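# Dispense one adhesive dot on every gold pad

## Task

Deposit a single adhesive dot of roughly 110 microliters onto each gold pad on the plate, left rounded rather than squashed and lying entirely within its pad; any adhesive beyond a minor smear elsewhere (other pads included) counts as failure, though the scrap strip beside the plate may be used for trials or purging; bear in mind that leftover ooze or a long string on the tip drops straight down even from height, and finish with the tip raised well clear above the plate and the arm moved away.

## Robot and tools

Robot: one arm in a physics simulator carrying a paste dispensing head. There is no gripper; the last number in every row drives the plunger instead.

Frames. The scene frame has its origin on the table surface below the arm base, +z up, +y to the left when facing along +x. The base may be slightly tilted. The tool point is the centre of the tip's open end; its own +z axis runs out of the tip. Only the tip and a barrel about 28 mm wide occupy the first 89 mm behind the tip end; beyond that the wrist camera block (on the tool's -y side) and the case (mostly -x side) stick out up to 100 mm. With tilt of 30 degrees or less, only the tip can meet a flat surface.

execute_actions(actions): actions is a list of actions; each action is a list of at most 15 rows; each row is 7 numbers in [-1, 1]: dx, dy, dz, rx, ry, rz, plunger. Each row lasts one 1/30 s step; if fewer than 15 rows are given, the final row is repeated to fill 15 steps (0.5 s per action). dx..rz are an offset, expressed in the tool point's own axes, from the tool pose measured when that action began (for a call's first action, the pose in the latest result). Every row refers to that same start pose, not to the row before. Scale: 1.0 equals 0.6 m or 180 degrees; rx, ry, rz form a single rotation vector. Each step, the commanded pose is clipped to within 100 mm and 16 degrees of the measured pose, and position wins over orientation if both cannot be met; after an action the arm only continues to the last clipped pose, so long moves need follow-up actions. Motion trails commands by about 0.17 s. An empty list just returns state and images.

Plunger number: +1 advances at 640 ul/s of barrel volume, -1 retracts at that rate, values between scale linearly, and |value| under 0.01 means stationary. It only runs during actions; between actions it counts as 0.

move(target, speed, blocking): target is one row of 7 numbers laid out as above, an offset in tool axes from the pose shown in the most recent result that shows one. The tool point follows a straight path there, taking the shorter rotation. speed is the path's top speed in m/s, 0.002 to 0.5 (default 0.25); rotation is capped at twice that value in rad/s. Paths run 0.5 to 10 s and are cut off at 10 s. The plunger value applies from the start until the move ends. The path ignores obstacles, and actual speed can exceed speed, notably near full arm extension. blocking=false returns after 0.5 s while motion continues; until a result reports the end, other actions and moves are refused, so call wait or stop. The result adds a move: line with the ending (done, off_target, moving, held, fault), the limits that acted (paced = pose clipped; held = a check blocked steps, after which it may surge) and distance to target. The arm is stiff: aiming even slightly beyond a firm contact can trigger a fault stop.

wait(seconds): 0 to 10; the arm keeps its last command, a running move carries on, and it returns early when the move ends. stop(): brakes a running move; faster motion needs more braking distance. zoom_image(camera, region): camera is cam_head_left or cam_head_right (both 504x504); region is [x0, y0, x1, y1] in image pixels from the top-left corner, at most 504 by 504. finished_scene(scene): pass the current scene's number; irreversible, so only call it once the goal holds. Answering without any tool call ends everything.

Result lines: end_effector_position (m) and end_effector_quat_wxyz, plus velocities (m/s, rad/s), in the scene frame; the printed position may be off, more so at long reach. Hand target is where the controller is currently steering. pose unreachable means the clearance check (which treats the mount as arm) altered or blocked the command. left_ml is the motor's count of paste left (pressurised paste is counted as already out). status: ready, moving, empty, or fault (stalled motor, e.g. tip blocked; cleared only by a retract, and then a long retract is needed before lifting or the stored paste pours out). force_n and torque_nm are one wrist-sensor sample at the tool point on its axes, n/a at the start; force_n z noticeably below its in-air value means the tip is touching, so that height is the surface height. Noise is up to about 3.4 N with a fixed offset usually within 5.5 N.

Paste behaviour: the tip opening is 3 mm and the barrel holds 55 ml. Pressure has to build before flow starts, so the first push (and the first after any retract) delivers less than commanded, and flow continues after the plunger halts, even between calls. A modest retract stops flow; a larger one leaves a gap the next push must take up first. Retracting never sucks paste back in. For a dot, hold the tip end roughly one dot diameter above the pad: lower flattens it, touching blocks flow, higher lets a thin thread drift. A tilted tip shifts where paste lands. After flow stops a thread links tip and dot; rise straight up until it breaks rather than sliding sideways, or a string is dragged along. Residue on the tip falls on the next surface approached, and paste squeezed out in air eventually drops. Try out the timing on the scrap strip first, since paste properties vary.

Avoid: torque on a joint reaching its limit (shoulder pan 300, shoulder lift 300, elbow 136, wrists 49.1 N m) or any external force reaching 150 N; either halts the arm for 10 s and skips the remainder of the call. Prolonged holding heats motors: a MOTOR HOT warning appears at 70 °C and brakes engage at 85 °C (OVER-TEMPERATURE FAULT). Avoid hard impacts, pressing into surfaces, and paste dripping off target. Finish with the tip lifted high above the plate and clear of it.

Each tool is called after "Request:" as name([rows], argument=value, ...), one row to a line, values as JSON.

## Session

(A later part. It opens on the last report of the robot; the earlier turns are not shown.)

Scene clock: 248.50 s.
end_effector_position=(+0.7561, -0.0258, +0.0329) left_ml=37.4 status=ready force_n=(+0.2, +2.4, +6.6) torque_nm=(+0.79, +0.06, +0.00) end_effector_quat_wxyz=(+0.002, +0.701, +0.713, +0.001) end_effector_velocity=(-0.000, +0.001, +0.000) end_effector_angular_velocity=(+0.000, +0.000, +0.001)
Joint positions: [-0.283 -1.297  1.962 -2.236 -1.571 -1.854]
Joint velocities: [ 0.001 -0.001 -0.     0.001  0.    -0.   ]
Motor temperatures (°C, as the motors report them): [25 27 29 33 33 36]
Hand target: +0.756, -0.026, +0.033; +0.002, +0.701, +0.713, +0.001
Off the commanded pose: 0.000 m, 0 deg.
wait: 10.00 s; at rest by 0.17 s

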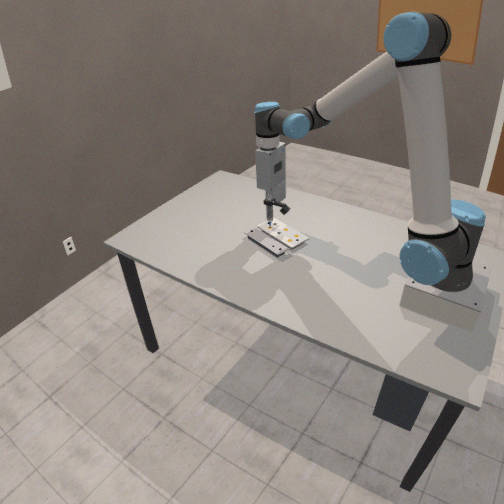

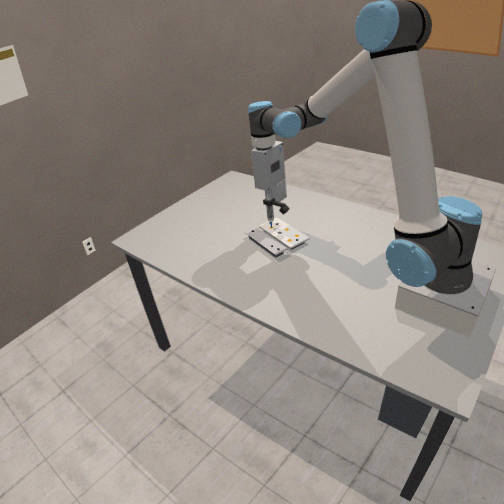

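Request:
wait(seconds=10)

Request:
wait(seconds=8)

Request:
move(target=[0,0,-0.027,0,0,0,0], speed=0.06)

Request:
zoom_image(camera="cam_head_left", region=[261, 218, 279, 233])

Request:
zoom_image(camera="cam_head_right", region=[262, 218, 280, 233])

Scene clock: 262.33 s.
end_effector_position=(+0.7561, -0.0258, +0.0329) left_ml=37.4 status=ready force_n=(-0.7, +1.9, +4.8) torque_nm=(+0.58, +0.39, -0.06) end_effector_quat_wxyz=(+0.002, +0.701, +0.713, +0.001) end_effector_velocity=(-0.001, -0.001, -0.000) end_effector_angular_velocity=(-0.000, +0.001, -0.001)
Joint positions: [-0.283 -1.297  1.962 -2.236 -1.571 -1.854]
Joint velocities: [-0.002  0.001 -0.     0.001 -0.001 -0.   ]
Motor temperatures (°C, as the motors report them): [25 27 29 33 33 36]
Hand target: +0.756, -0.026, +0.033; +0.002, +0.701, +0.713, +0.001
Off the commanded pose: 0.000 m, 0 deg.
wait: 10.00 s; at rest from the start

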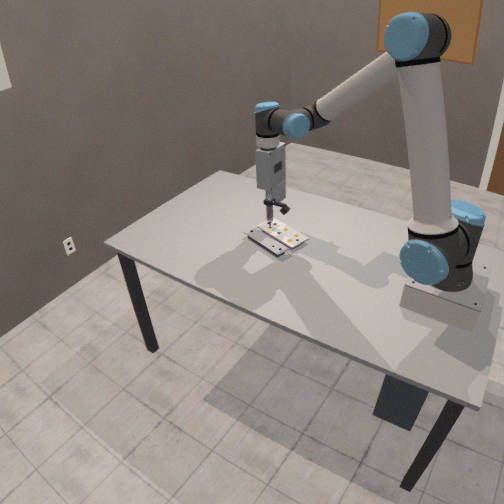

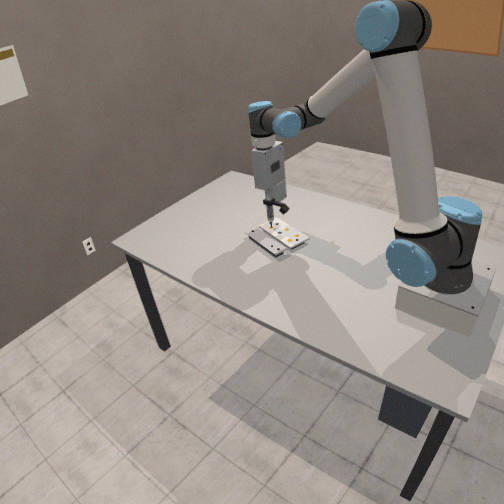

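Scene clock: 270.33 s.
end_effector_position=(+0.7561, -0.0258, +0.0329) left_ml=37.4 status=ready force_n=(+1.5, +3.9, +5.6) torque_nm=(+1.24, -0.30, -0.09) end_effector_quat_wxyz=(+0.002, +0.701, +0.713, +0.001) end_effector_velocity=(-0.000, +0.000, +0.000) end_effector_angular_velocity=(-0.000, +0.000, +0.000)
Joint positions: [-0.283 -1.297  1.962 -2.236 -1.571 -1.854]
Joint velocities: [ 0.    -0.    -0.     0.001 -0.    -0.   ]
Motor temperatures (°C, as the motors report them): [25 27 29 33 33 36]
Hand target: +0.756, -0.026, +0.033; +0.002, +0.701, +0.713, +0.001
Off the commanded pose: 0.000 m, 0 deg.
wait: 8.00 s; at rest by 0.17 s

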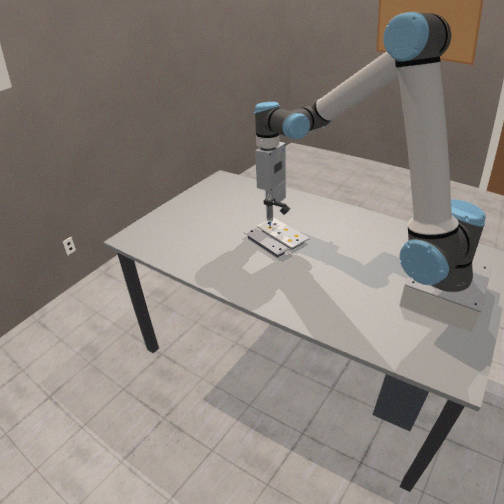

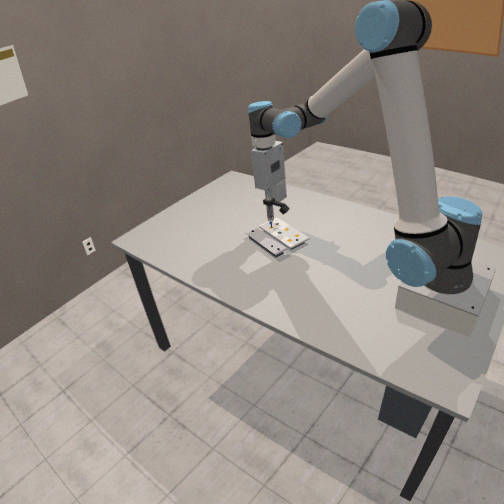

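Scene clock: 271.13 s.
end_effector_position=(+0.7560, -0.0258, +0.0490) left_ml=37.4 status=ready force_n=(+1.2, +2.6, +5.1) torque_nm=(+0.76, -0.36, -0.01) end_effector_quat_wxyz=(+0.002, +0.701, +0.713, +0.001) end_effector_velocity=(-0.000, +0.001, +0.000) end_effector_angular_velocity=(-0.000, +0.001, +0.001)
Joint positions: [-0.283 -1.314  1.949 -2.207 -1.571 -1.854]
Joint velocities: [ 0.001 -0.    -0.001  0.002 -0.     0.   ]
Motor temperatures (°C, as the motors report them): [25 27 29 33 33 36]
Hand target: +0.756, -0.026, +0.049; +0.002, +0.701, +0.713, +0.001
Off the commanded pose: 0.000 m, 0 deg.
move: done

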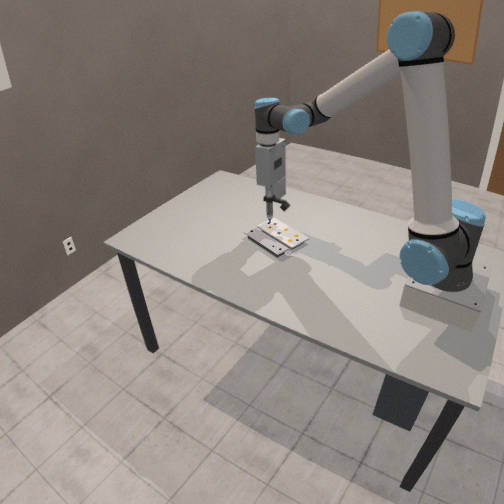

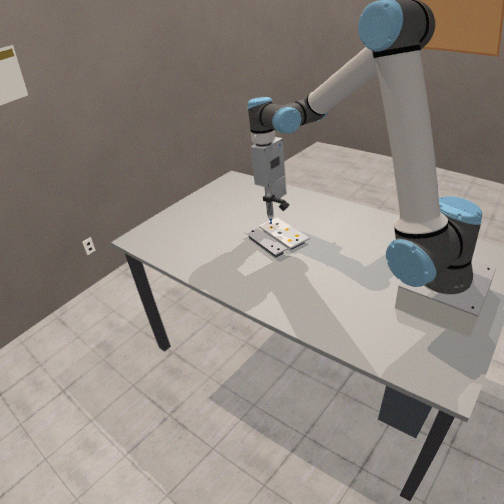

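Region (261, 218, 279, 233) of cam_head_left's 504x504 image, scaled by 28.000, with more detail than that image has.

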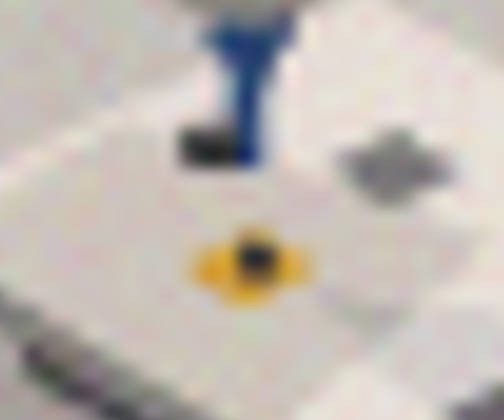

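Region (262, 218, 280, 233) of cam_head_right's 504x504 image, scaled by 28.000, with more detail than that image has.

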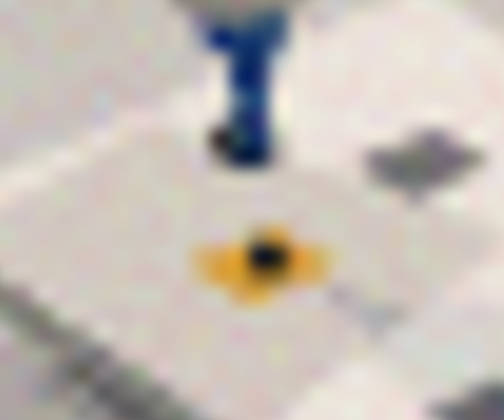

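Request:
move(target=[-0.0355,-0.1105,0,0,0,0,0], speed=0.25)

Request:
move(target=[0,0,0.0268,0,0,0,0], speed=0.06)

Request:
zoom_image(camera="cam_head_left", region=[274, 218, 298, 238])

Request:
zoom_image(camera="cam_head_right", region=[274, 218, 298, 238])

Scene clock: 279.33 s.
end_effector_position=(+0.6902, -0.0482, +0.0488) left_ml=37.4 status=ready force_n=(+1.0, +2.2, +5.8) torque_nm=(+0.77, -0.27, -0.15) end_effector_quat_wxyz=(+0.002, +0.701, +0.713, +0.001) end_effector_velocity=(-0.002, +0.001, -0.000) end_effector_angular_velocity=(+0.001, +0.001, +0.001)
Joint positions: [-0.341 -1.41   2.072 -2.234 -1.571 -1.912]
Joint velocities: [-0.    -0.002  0.002  0.     0.001 -0.002]
Motor temperatures (°C, as the motors report them): [25 27 29 33 33 36]
Hand target: +0.690, -0.048, +0.049; +0.002, +0.701, +0.713, +0.001
Off the commanded pose: 0.000 m, 0 deg.
move: done

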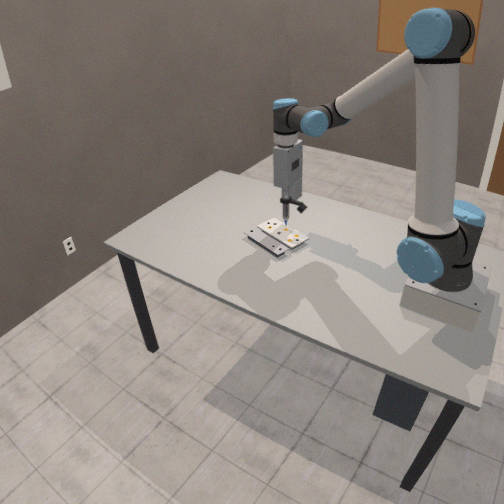

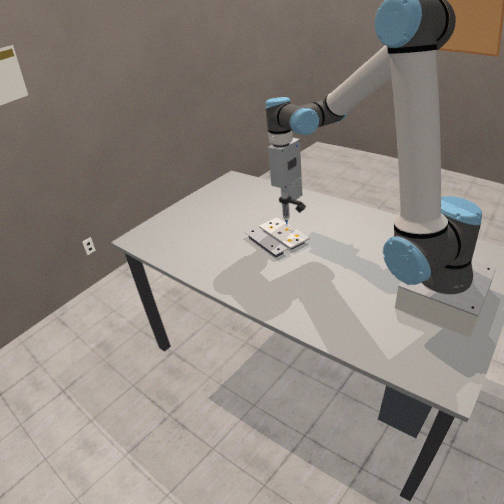

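Scene clock: 280.10 s.
end_effector_position=(+0.6902, -0.0482, +0.0329) left_ml=37.4 status=ready force_n=(+2.6, +0.9, +6.1) torque_nm=(+0.21, -0.88, -0.10) end_effector_quat_wxyz=(+0.002, +0.701, +0.713, +0.001) end_effector_velocity=(+0.001, +0.000, -0.002) end_effector_angular_velocity=(-0.000, -0.001, +0.001)
Joint positions: [-0.341 -1.391  2.085 -2.265 -1.571 -1.912]
Joint velocities: [ 0.     0.002  0.001 -0.005 -0.    -0.   ]
Motor temperatures (°C, as the motors report them): [25 27 29 33 33 36]
Hand target: +0.690, -0.048, +0.033; +0.002, +0.701, +0.713, +0.001
Off the commanded pose: 0.000 m, 0 deg.
move: done

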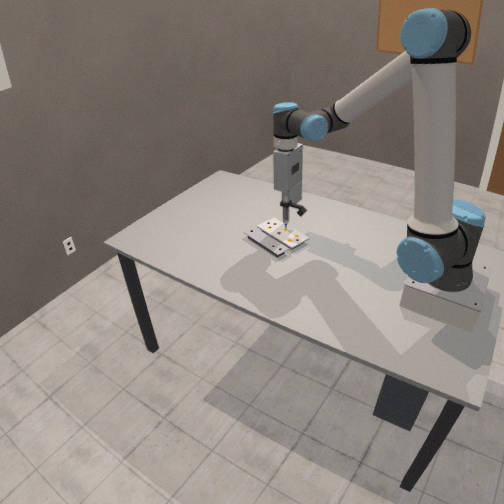

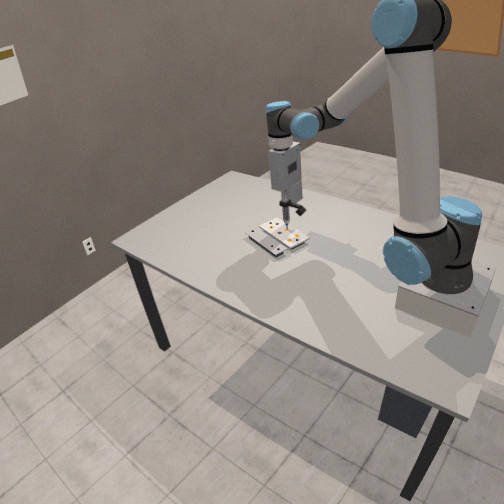

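Region (274, 218, 298, 238) of cam_head_left's 504x504 image, scaled by 21.000, with more detail than that image has.

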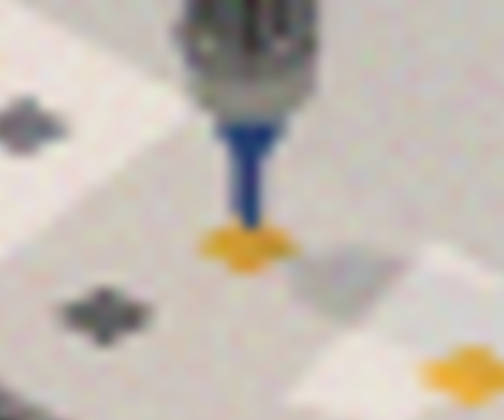

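Region (274, 218, 298, 238) of cam_head_right's 504x504 image, scaled by 21.000, with more detail than that image has.

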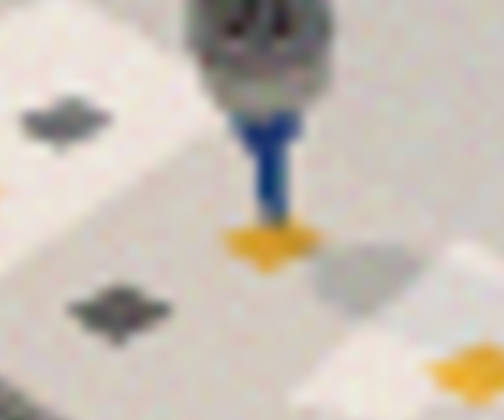

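Request:
execute_actions([
  [[0,0,0.0002,0,0,0,0.86],[0,0,0.0002,0,0,0,0.86],[0,0,0.0002,0,0,0,0.86],[0,0,0.0002,0,0,0,0.86],[0,0,0.0002,0,0,0,0.86],[0,0,0.0002,0,0,0,0.86],[0,0,0.0002,0,0,0,0]],
])

Request:
wait(seconds=10)

Request:
zoom_image(camera="cam_head_left", region=[260, 216, 296, 240])

Request:
zoom_image(camera="cam_head_right", region=[260, 216, 296, 240])

Scene clock: 289.83 s.
end_effector_position=(+0.6902, -0.0482, +0.0328) left_ml=37.3 status=ready force_n=(+2.2, +4.6, +5.2) torque_nm=(+1.60, -0.63, -0.13) end_effector_quat_wxyz=(+0.002, +0.701, +0.713, +0.001) end_effector_velocity=(+0.000, +0.000, -0.000) end_effector_angular_velocity=(+0.000, -0.000, +0.000)
Joint positions: [-0.341 -1.391  2.085 -2.265 -1.571 -1.912]
Joint velocities: [ 0.     0.     0.    -0.001  0.     0.   ]
Motor temperatures (°C, as the motors report them): [25 27 29 33 33 36]
Hand target: +0.690, -0.048, +0.033; +0.002, +0.701, +0.713, +0.001
Off the commanded pose: 0.000 m, 0 deg.

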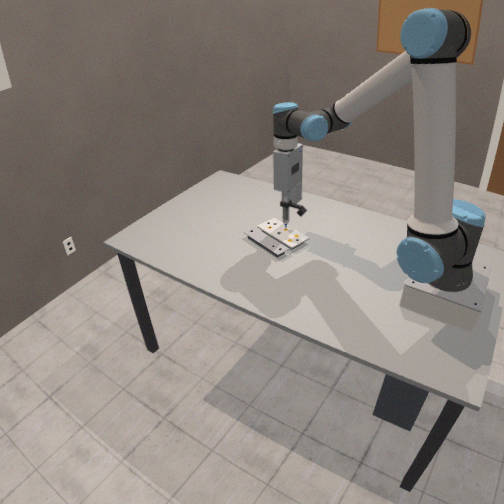

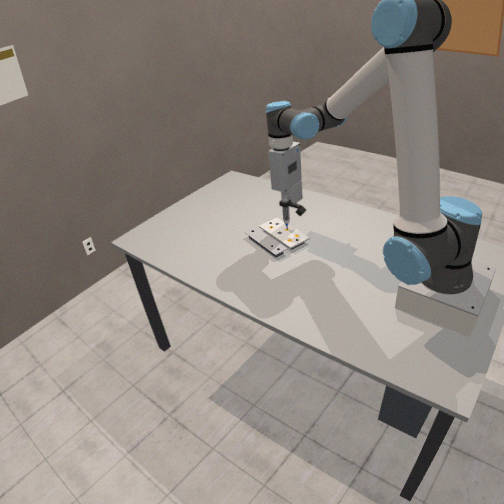

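Scene clock: 299.83 s.
end_effector_position=(+0.6902, -0.0482, +0.0328) left_ml=37.3 status=ready force_n=(+2.0, +1.5, +5.1) torque_nm=(+0.39, -0.63, -0.05) end_effector_quat_wxyz=(+0.002, +0.701, +0.713, +0.001) end_effector_velocity=(-0.000, +0.000, -0.000) end_effector_angular_velocity=(+0.001, +0.000, +0.000)
Joint positions: [-0.341 -1.391  2.085 -2.265 -1.571 -1.912]
Joint velocities: [-0. -0.  0.  0.  0. -0.]
Motor temperatures (°C, as the motors report them): [25 27 29 33 33 36]
Hand target: +0.690, -0.048, +0.033; +0.002, +0.701, +0.713, +0.001
Off the commanded pose: 0.000 m, 0 deg.
wait: 10.00 s; at rest by 0.17 s

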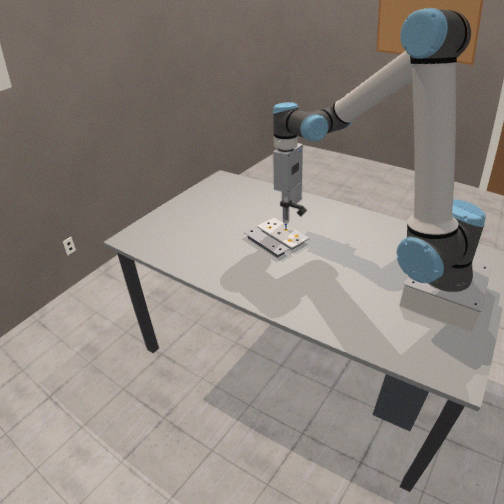

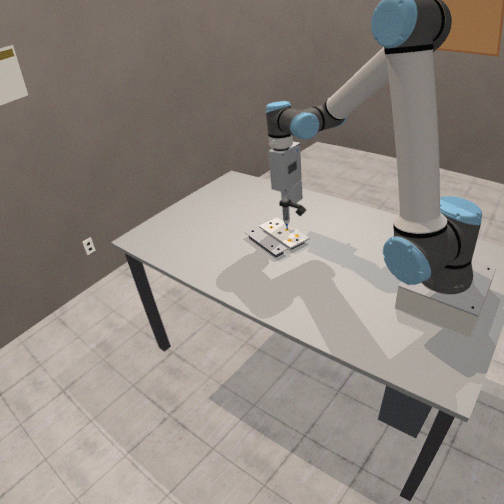

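Region (260, 216, 296, 240) of cam_head_left's 504x504 image, scaled by 14.000, with more detail than that image has.

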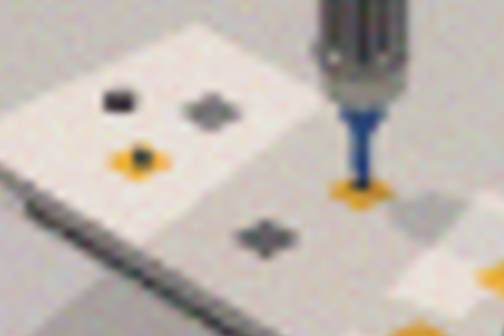

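Region (260, 216, 296, 240) of cam_head_right's 504x504 image, scaled by 14.000, with more detail than that image has.

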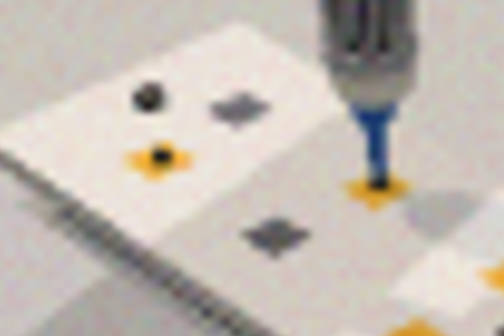

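Request:
wait(seconds=10)

Request:
wait(seconds=10)

Request:
move(target=[0,0,-0.027,0,0,0,0], speed=0.06)

Request:
zoom_image(camera="cam_head_left", region=[277, 220, 295, 235])

Request:
zoom_image(camera="cam_head_right", region=[278, 220, 296, 235])

Scene clock: 313.70 s.
end_effector_position=(+0.6902, -0.0482, +0.0328) left_ml=37.3 status=ready force_n=(+1.9, +3.1, +5.3) torque_nm=(+1.06, -0.62, -0.08) end_effector_quat_wxyz=(+0.002, +0.701, +0.713, +0.001) end_effector_velocity=(-0.000, +0.001, -0.001) end_effector_angular_velocity=(+0.001, +0.001, +0.000)
Joint positions: [-0.341 -1.391  2.085 -2.265 -1.571 -1.912]
Joint velocities: [ 0.     0.001  0.     0.001  0.001 -0.   ]
Motor temperatures (°C, as the motors report them): [25 27 29 33 33 36]
Hand target: +0.690, -0.048, +0.033; +0.002, +0.701, +0.713, +0.001
Off the commanded pose: 0.000 m, 0 deg.
wait: 10.00 s; at rest from the start

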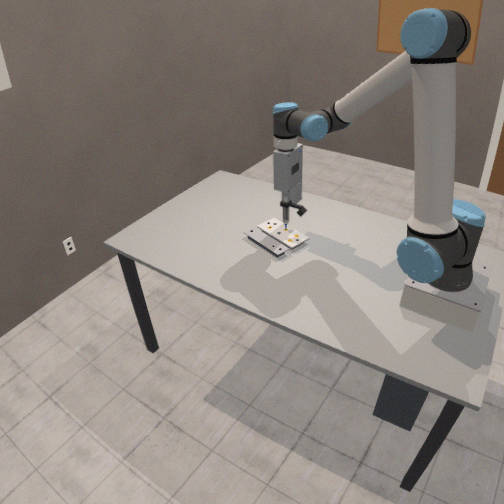

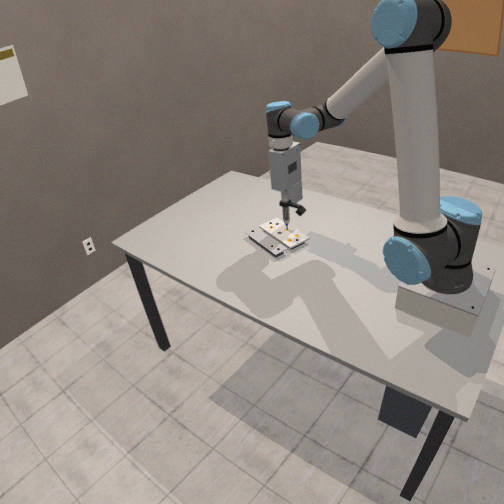

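Scene clock: 323.70 s.
end_effector_position=(+0.6902, -0.0482, +0.0328) left_ml=37.3 status=ready force_n=(+1.5, +4.2, +5.0) torque_nm=(+1.45, -0.44, -0.09) end_effector_quat_wxyz=(+0.002, +0.701, +0.713, +0.001) end_effector_velocity=(+0.000, -0.000, +0.000) end_effector_angular_velocity=(-0.001, -0.001, +0.000)
Joint positions: [-0.341 -1.391  2.085 -2.265 -1.571 -1.912]
Joint velocities: [ 0. -0. -0. -0. -0. -0.]
Motor temperatures (°C, as the motors report them): [25 27 29 33 33 36]
Hand target: +0.690, -0.048, +0.033; +0.002, +0.701, +0.713, +0.001
Off the commanded pose: 0.000 m, 0 deg.
wait: 10.00 s; at rest by 0.17 s

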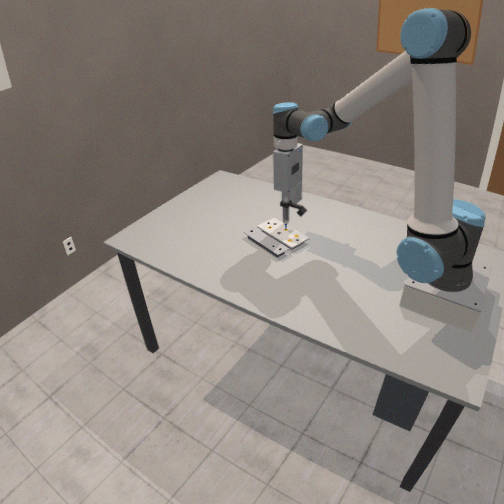

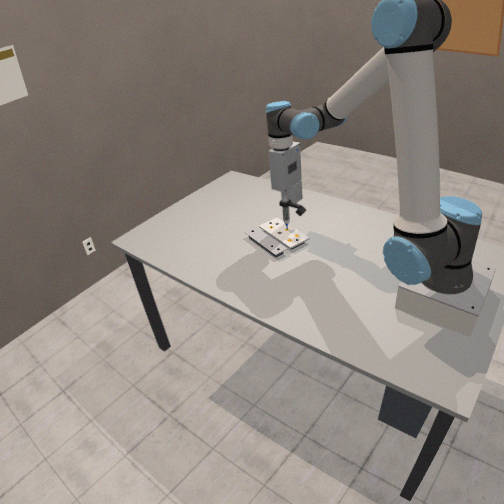

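Scene clock: 324.47 s.
end_effector_position=(+0.6902, -0.0482, +0.0488) left_ml=37.3 status=ready force_n=(+1.3, +3.0, +5.3) torque_nm=(+1.04, -0.35, -0.04) end_effector_quat_wxyz=(+0.002, +0.701, +0.713, +0.001) end_effector_velocity=(-0.000, -0.000, +0.001) end_effector_angular_velocity=(+0.000, +0.001, -0.000)
Joint positions: [-0.341 -1.41   2.072 -2.234 -1.571 -1.912]
Joint velocities: [-0.    -0.001 -0.001  0.004 -0.     0.   ]
Motor temperatures (°C, as the motors report them): [25 27 29 33 33 36]
Hand target: +0.690, -0.048, +0.049; +0.002, +0.701, +0.713, +0.001
Off the commanded pose: 0.000 m, 0 deg.
move: done

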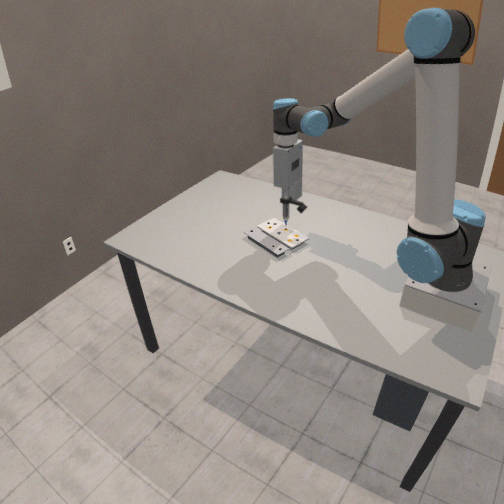

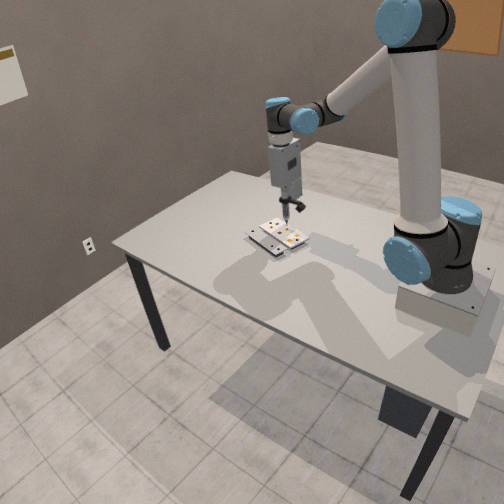

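Region (277, 220, 295, 235) of cam_head_left's 504x504 image, scaled by 28.000, with more detail than that image has.

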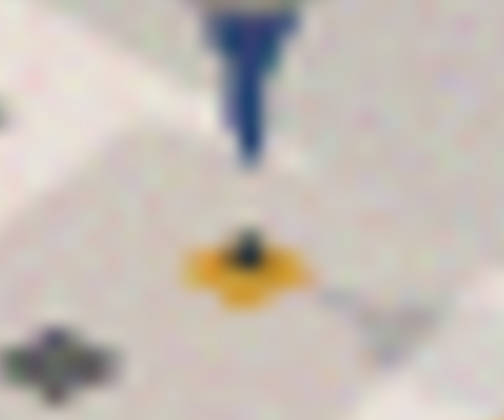

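Region (278, 220, 296, 235) of cam_head_right's 504x504 image, scaled by 28.000, with more detail than that image has.

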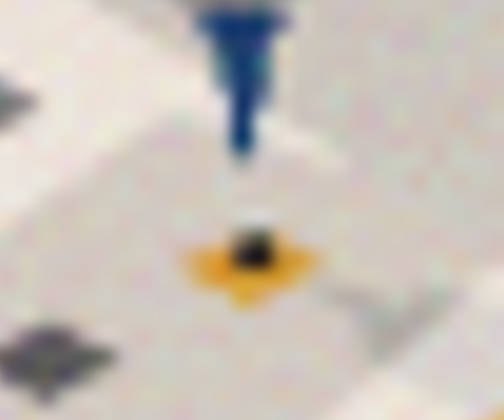

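Request:
move(target=[0.0345,-0.1043,0,0,0,0,0], speed=0.25)

Request:
move(target=[0,0,0.0265,0,0,0,0], speed=0.06)

Scene clock: 330.57 s.
end_effector_position=(+0.6273, -0.0286, +0.0486) left_ml=37.3 status=ready force_n=(+3.0, +3.7, +5.3) torque_nm=(+1.19, -0.93, -0.12) end_effector_quat_wxyz=(+0.002, +0.701, +0.713, +0.001) end_effector_velocity=(+0.000, +0.001, +0.001) end_effector_angular_velocity=(-0.000, -0.003, +0.000)
Joint positions: [-0.344 -1.51   2.187 -2.249 -1.571 -1.914]
Joint velocities: [ 0.    -0.003  0.002 -0.002  0.001  0.   ]
Motor temperatures (°C, as the motors report them): [25 27 29 33 33 36]
Hand target: +0.627, -0.029, +0.049; +0.002, +0.701, +0.713, +0.001
Off the commanded pose: 0.000 m, 0 deg.
move: done

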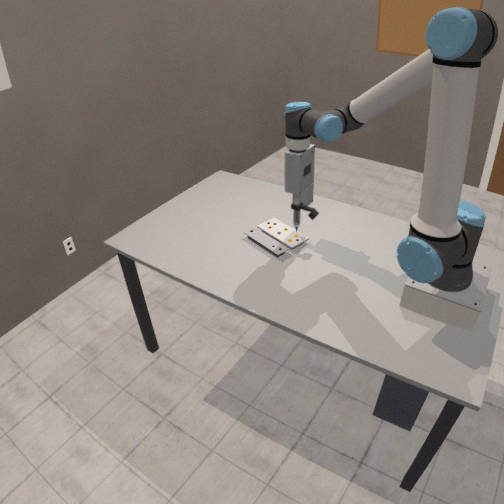

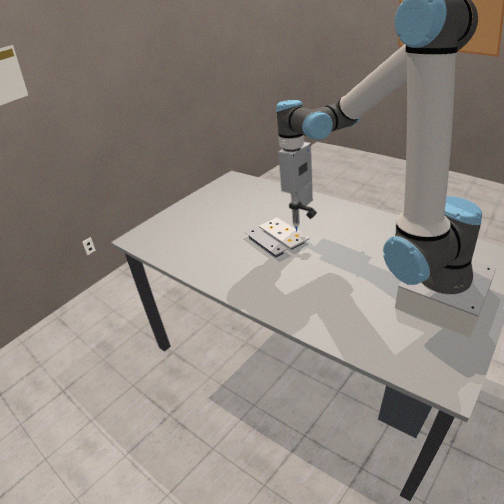

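Scene clock: 331.33 s.
end_effector_position=(+0.6274, -0.0286, +0.0329) left_ml=37.3 status=ready force_n=(+2.6, +3.7, +4.1) torque_nm=(+1.22, -0.71, -0.13) end_effector_quat_wxyz=(+0.002, +0.701, +0.713, +0.001) end_effector_velocity=(+0.000, -0.000, -0.002) end_effector_angular_velocity=(+0.000, -0.000, +0.000)
Joint positions: [-0.344 -1.49   2.2   -2.283 -1.571 -1.914]
Joint velocities: [-0.     0.002  0.001 -0.004  0.    -0.   ]
Motor temperatures (°C, as the motors report them): [25 27 29 33 33 36]
Hand target: +0.627, -0.029, +0.033; +0.002, +0.701, +0.713, +0.001
Off the commanded pose: 0.000 m, 0 deg.
move: done

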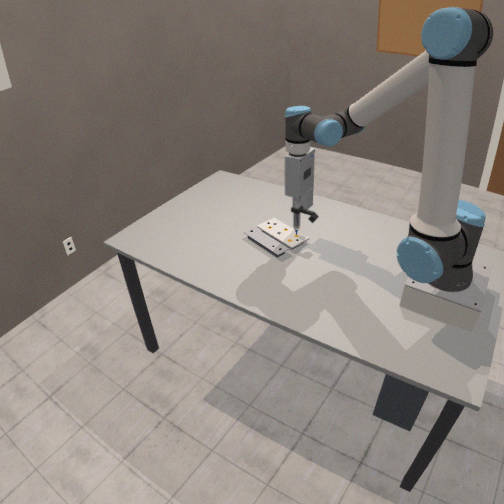

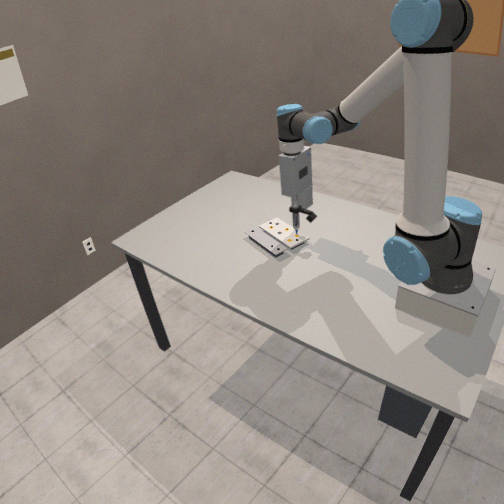

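Request:
execute_actions([
  [[0,0,0.0003,0,0,0,0.86],[0,0,0.0003,0,0,0,0.86],[0,0,0.0003,0,0,0,0.86],[0,0,0.0003,0,0,0,0.86],[0,0,0.0003,0,0,0,0.86],[0,0,0.0003,0,0,0,0.86],[0,0,0.0003,0,0,0,0]],
])

Request:
wait(seconds=10)

Request:
wait(seconds=10)

Request:
wait(seconds=10)

Request:
move(target=[0,0,-0.027,0,0,0,0], speed=0.06)

Request:
zoom_image(camera="cam_head_left", region=[278, 222, 302, 242])

Request:
zoom_image(camera="cam_head_right", region=[278, 222, 302, 242])

Scene clock: 336.13 s.
end_effector_position=(+0.6274, -0.0286, +0.0327) left_ml=37.2 status=ready force_n=(+3.5, +3.3, +4.6) torque_nm=(+1.02, -1.20, -0.10) end_effector_quat_wxyz=(+0.002, +0.701, +0.713, +0.001) end_effector_velocity=(+0.001, +0.001, +0.000) end_effector_angular_velocity=(+0.000, -0.001, +0.002)
Joint positions: [-0.344 -1.489  2.201 -2.283 -1.571 -1.914]
Joint velocities: [ 0.002  0.     0.    -0.001  0.    -0.   ]
Motor temperatures (°C, as the motors report them): [25 27 29 33 33 36]
Hand target: +0.627, -0.029, +0.033; +0.002, +0.701, +0.713, +0.001
Off the commanded pose: 0.000 m, 0 deg.

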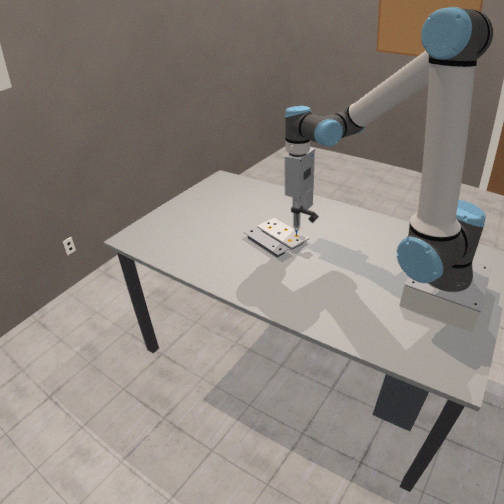

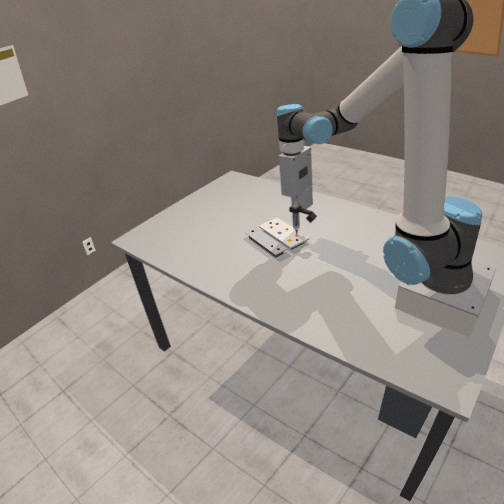

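Scene clock: 346.13 s.
end_effector_position=(+0.6274, -0.0286, +0.0327) left_ml=37.2 status=ready force_n=(+1.4, +5.3, +6.6) torque_nm=(+1.84, -0.34, -0.04) end_effector_quat_wxyz=(+0.002, +0.701, +0.713, +0.001) end_effector_velocity=(+0.001, +0.000, +0.000) end_effector_angular_velocity=(+0.000, -0.001, +0.000)
Joint positions: [-0.344 -1.489  2.201 -2.283 -1.571 -1.914]
Joint velocities: [-0.    -0.    -0.    -0.001  0.001 -0.   ]
Motor temperatures (°C, as the motors report them): [25 27 29 33 33 36]
Hand target: +0.627, -0.029, +0.033; +0.002, +0.701, +0.713, +0.001
Off the commanded pose: 0.000 m, 0 deg.
wait: 10.00 s; at rest by 0.17 s

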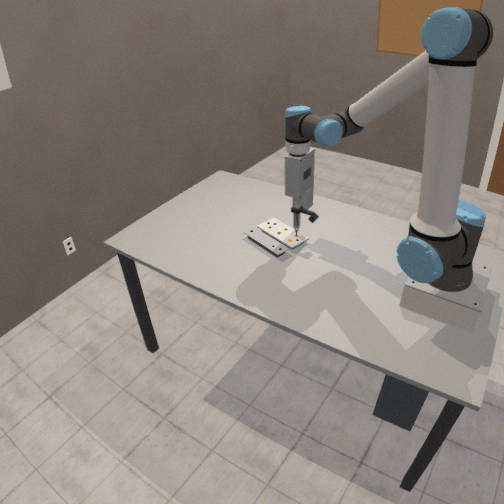

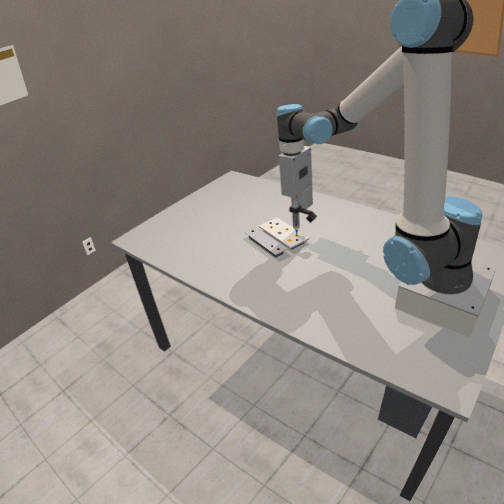

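Scene clock: 356.13 s.
end_effector_position=(+0.6274, -0.0286, +0.0327) left_ml=37.2 status=ready force_n=(+2.4, +2.7, +5.4) torque_nm=(+0.87, -0.77, -0.13) end_effector_quat_wxyz=(+0.002, +0.701, +0.713, +0.001) end_effector_velocity=(-0.000, -0.001, -0.000) end_effector_angular_velocity=(+0.000, +0.001, -0.001)
Joint positions: [-0.344 -1.489  2.201 -2.283 -1.571 -1.914]
Joint velocities: [-0.001  0.    -0.     0.001  0.    -0.   ]
Motor temperatures (°C, as the motors report them): [25 27 29 33 33 36]
Hand target: +0.627, -0.029, +0.033; +0.002, +0.701, +0.713, +0.001
Off the commanded pose: 0.000 m, 0 deg.
wait: 10.00 s; at rest by 0.17 s

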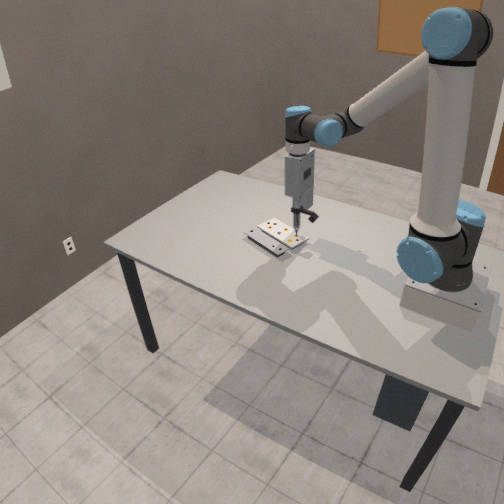

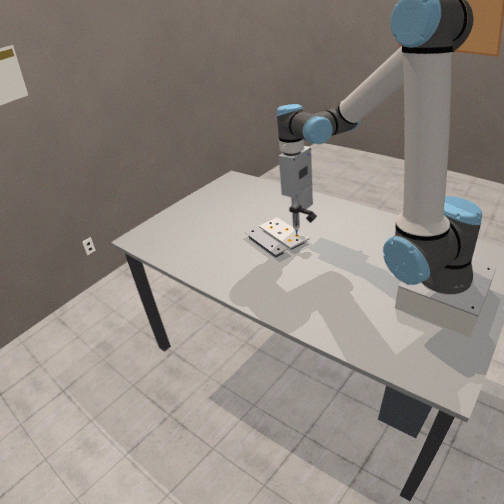

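Scene clock: 366.13 s.
end_effector_position=(+0.6274, -0.0286, +0.0327) left_ml=37.2 status=ready force_n=(+0.6, +1.4, +4.2) torque_nm=(+0.34, -0.06, -0.07) end_effector_quat_wxyz=(+0.002, +0.701, +0.713, +0.001) end_effector_velocity=(+0.000, -0.000, +0.000) end_effector_angular_velocity=(-0.001, -0.001, +0.000)
Joint positions: [-0.344 -1.489  2.201 -2.283 -1.571 -1.914]
Joint velocities: [ 0.     0.    -0.    -0.001 -0.     0.   ]
Motor temperatures (°C, as the motors report them): [25 27 29 33 33 36]
Hand target: +0.627, -0.029, +0.033; +0.002, +0.701, +0.713, +0.001
Off the commanded pose: 0.000 m, 0 deg.
wait: 10.00 s; at rest by 0.17 s

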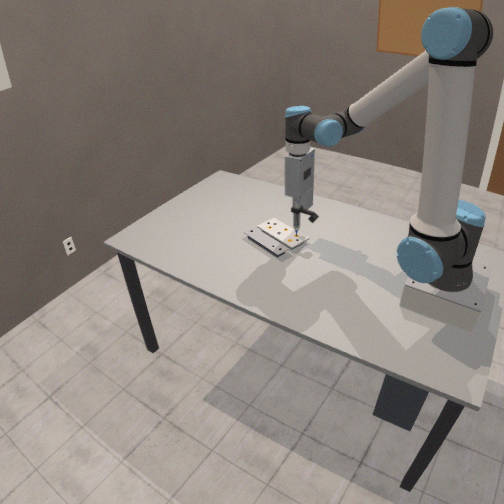

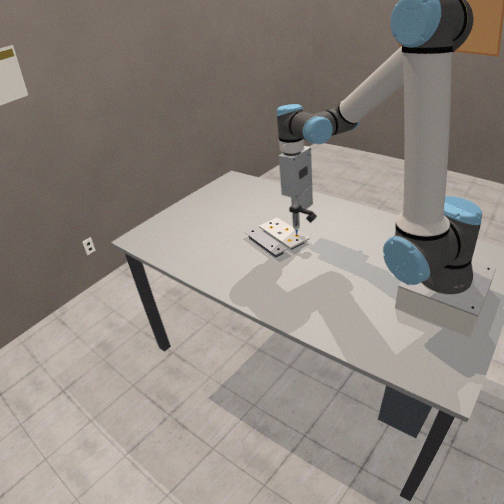

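Scene clock: 366.93 s.
end_effector_position=(+0.6273, -0.0286, +0.0488) left_ml=37.2 status=ready force_n=(+0.5, +2.6, +5.2) torque_nm=(+0.82, -0.06, -0.08) end_effector_quat_wxyz=(+0.002, +0.701, +0.713, +0.001) end_effector_velocity=(+0.000, +0.000, +0.001) end_effector_angular_velocity=(+0.000, -0.000, +0.001)
Joint positions: [-0.344 -1.51   2.187 -2.249 -1.571 -1.914]
Joint velocities: [ 0.    -0.001 -0.001  0.002  0.    -0.   ]
Motor temperatures (°C, as the motors report them): [25 27 29 33 33 36]
Hand target: +0.627, -0.029, +0.049; +0.002, +0.701, +0.713, +0.001
Off the commanded pose: 0.000 m, 0 deg.
move: done

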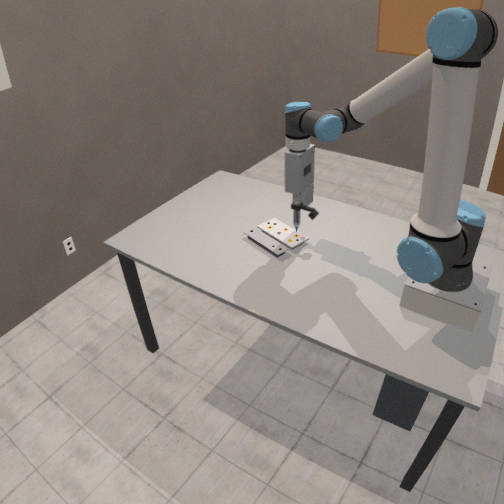

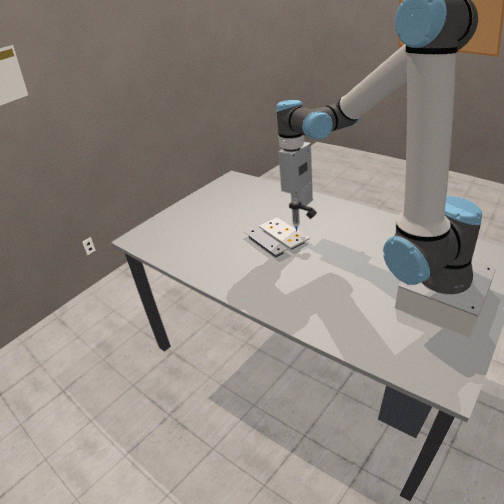

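Region (278, 222, 302, 242) of cam_head_left's 504x504 image, scaled by 21.000, with more detail than that image has.

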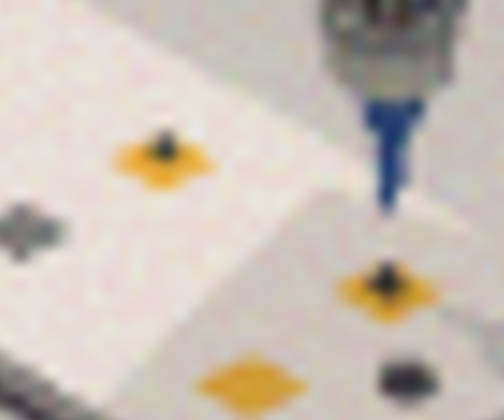

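Region (278, 222, 302, 242) of cam_head_right's 504x504 image, scaled by 21.000, with more detail than that image has.

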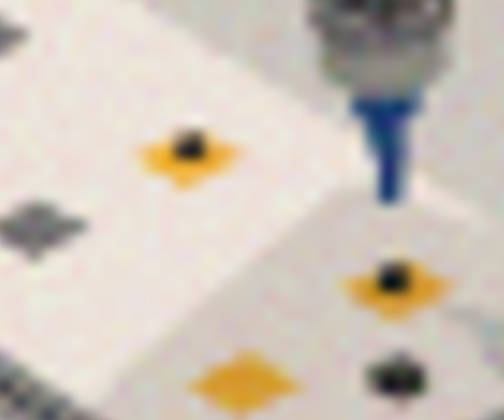

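Request:
move(target=[0.0723,0.0124,0,0,0,0,0], speed=0.25)

Request:
move(target=[0,0,0.0268,0,0,0,0], speed=0.06)

Scene clock: 369.57 s.
end_effector_position=(+0.6340, +0.0148, +0.0487) left_ml=37.2 status=ready force_n=(+0.5, +3.8, +6.9) torque_nm=(+1.25, -0.07, -0.11) end_effector_quat_wxyz=(+0.002, +0.701, +0.713, +0.001) end_effector_velocity=(+0.000, +0.001, -0.000) end_effector_angular_velocity=(-0.000, +0.000, +0.000)
Joint positions: [-0.272 -1.5    2.176 -2.248 -1.571 -1.843]
Joint velocities: [ 0.003  0.001 -0.001  0.    -0.001  0.003]
Motor temperatures (°C, as the motors report them): [25 27 29 33 33 36]
Hand target: +0.634, +0.015, +0.049; +0.002, +0.701, +0.713, +0.001
Off the commanded pose: 0.000 m, 0 deg.
move: done

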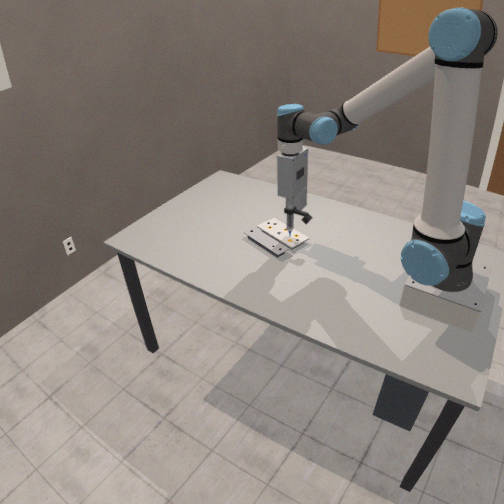

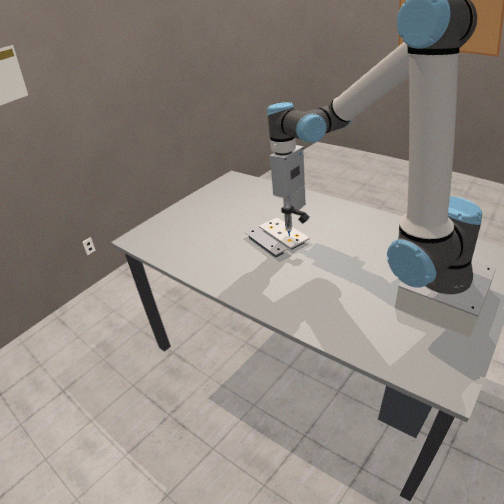

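Scene clock: 370.37 s.
end_effector_position=(+0.6341, +0.0148, +0.0328) left_ml=37.2 status=ready force_n=(+1.9, +3.4, +5.1) torque_nm=(+1.07, -0.58, -0.11) end_effector_quat_wxyz=(+0.002, +0.701, +0.713, +0.001) end_effector_velocity=(+0.000, -0.000, -0.001) end_effector_angular_velocity=(-0.001, -0.000, -0.001)
Joint positions: [-0.272 -1.48   2.189 -2.282 -1.571 -1.843]
Joint velocities: [-0.     0.001  0.001 -0.002 -0.001  0.   ]
Motor temperatures (°C, as the motors report them): [25 27 29 33 33 36]
Hand target: +0.634, +0.015, +0.033; +0.002, +0.701, +0.713, +0.001
Off the commanded pose: 0.000 m, 0 deg.
move: done

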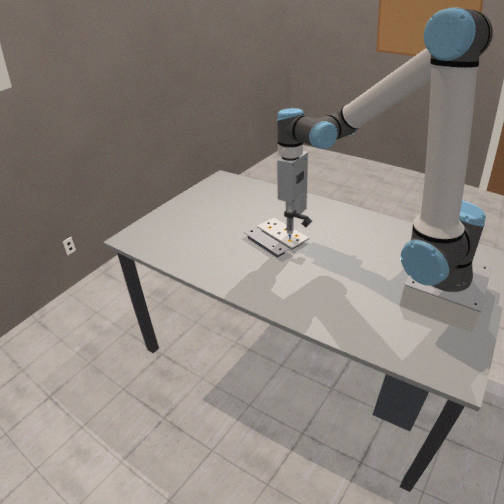

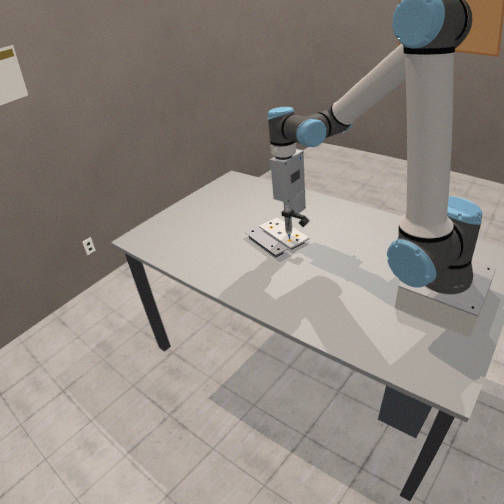

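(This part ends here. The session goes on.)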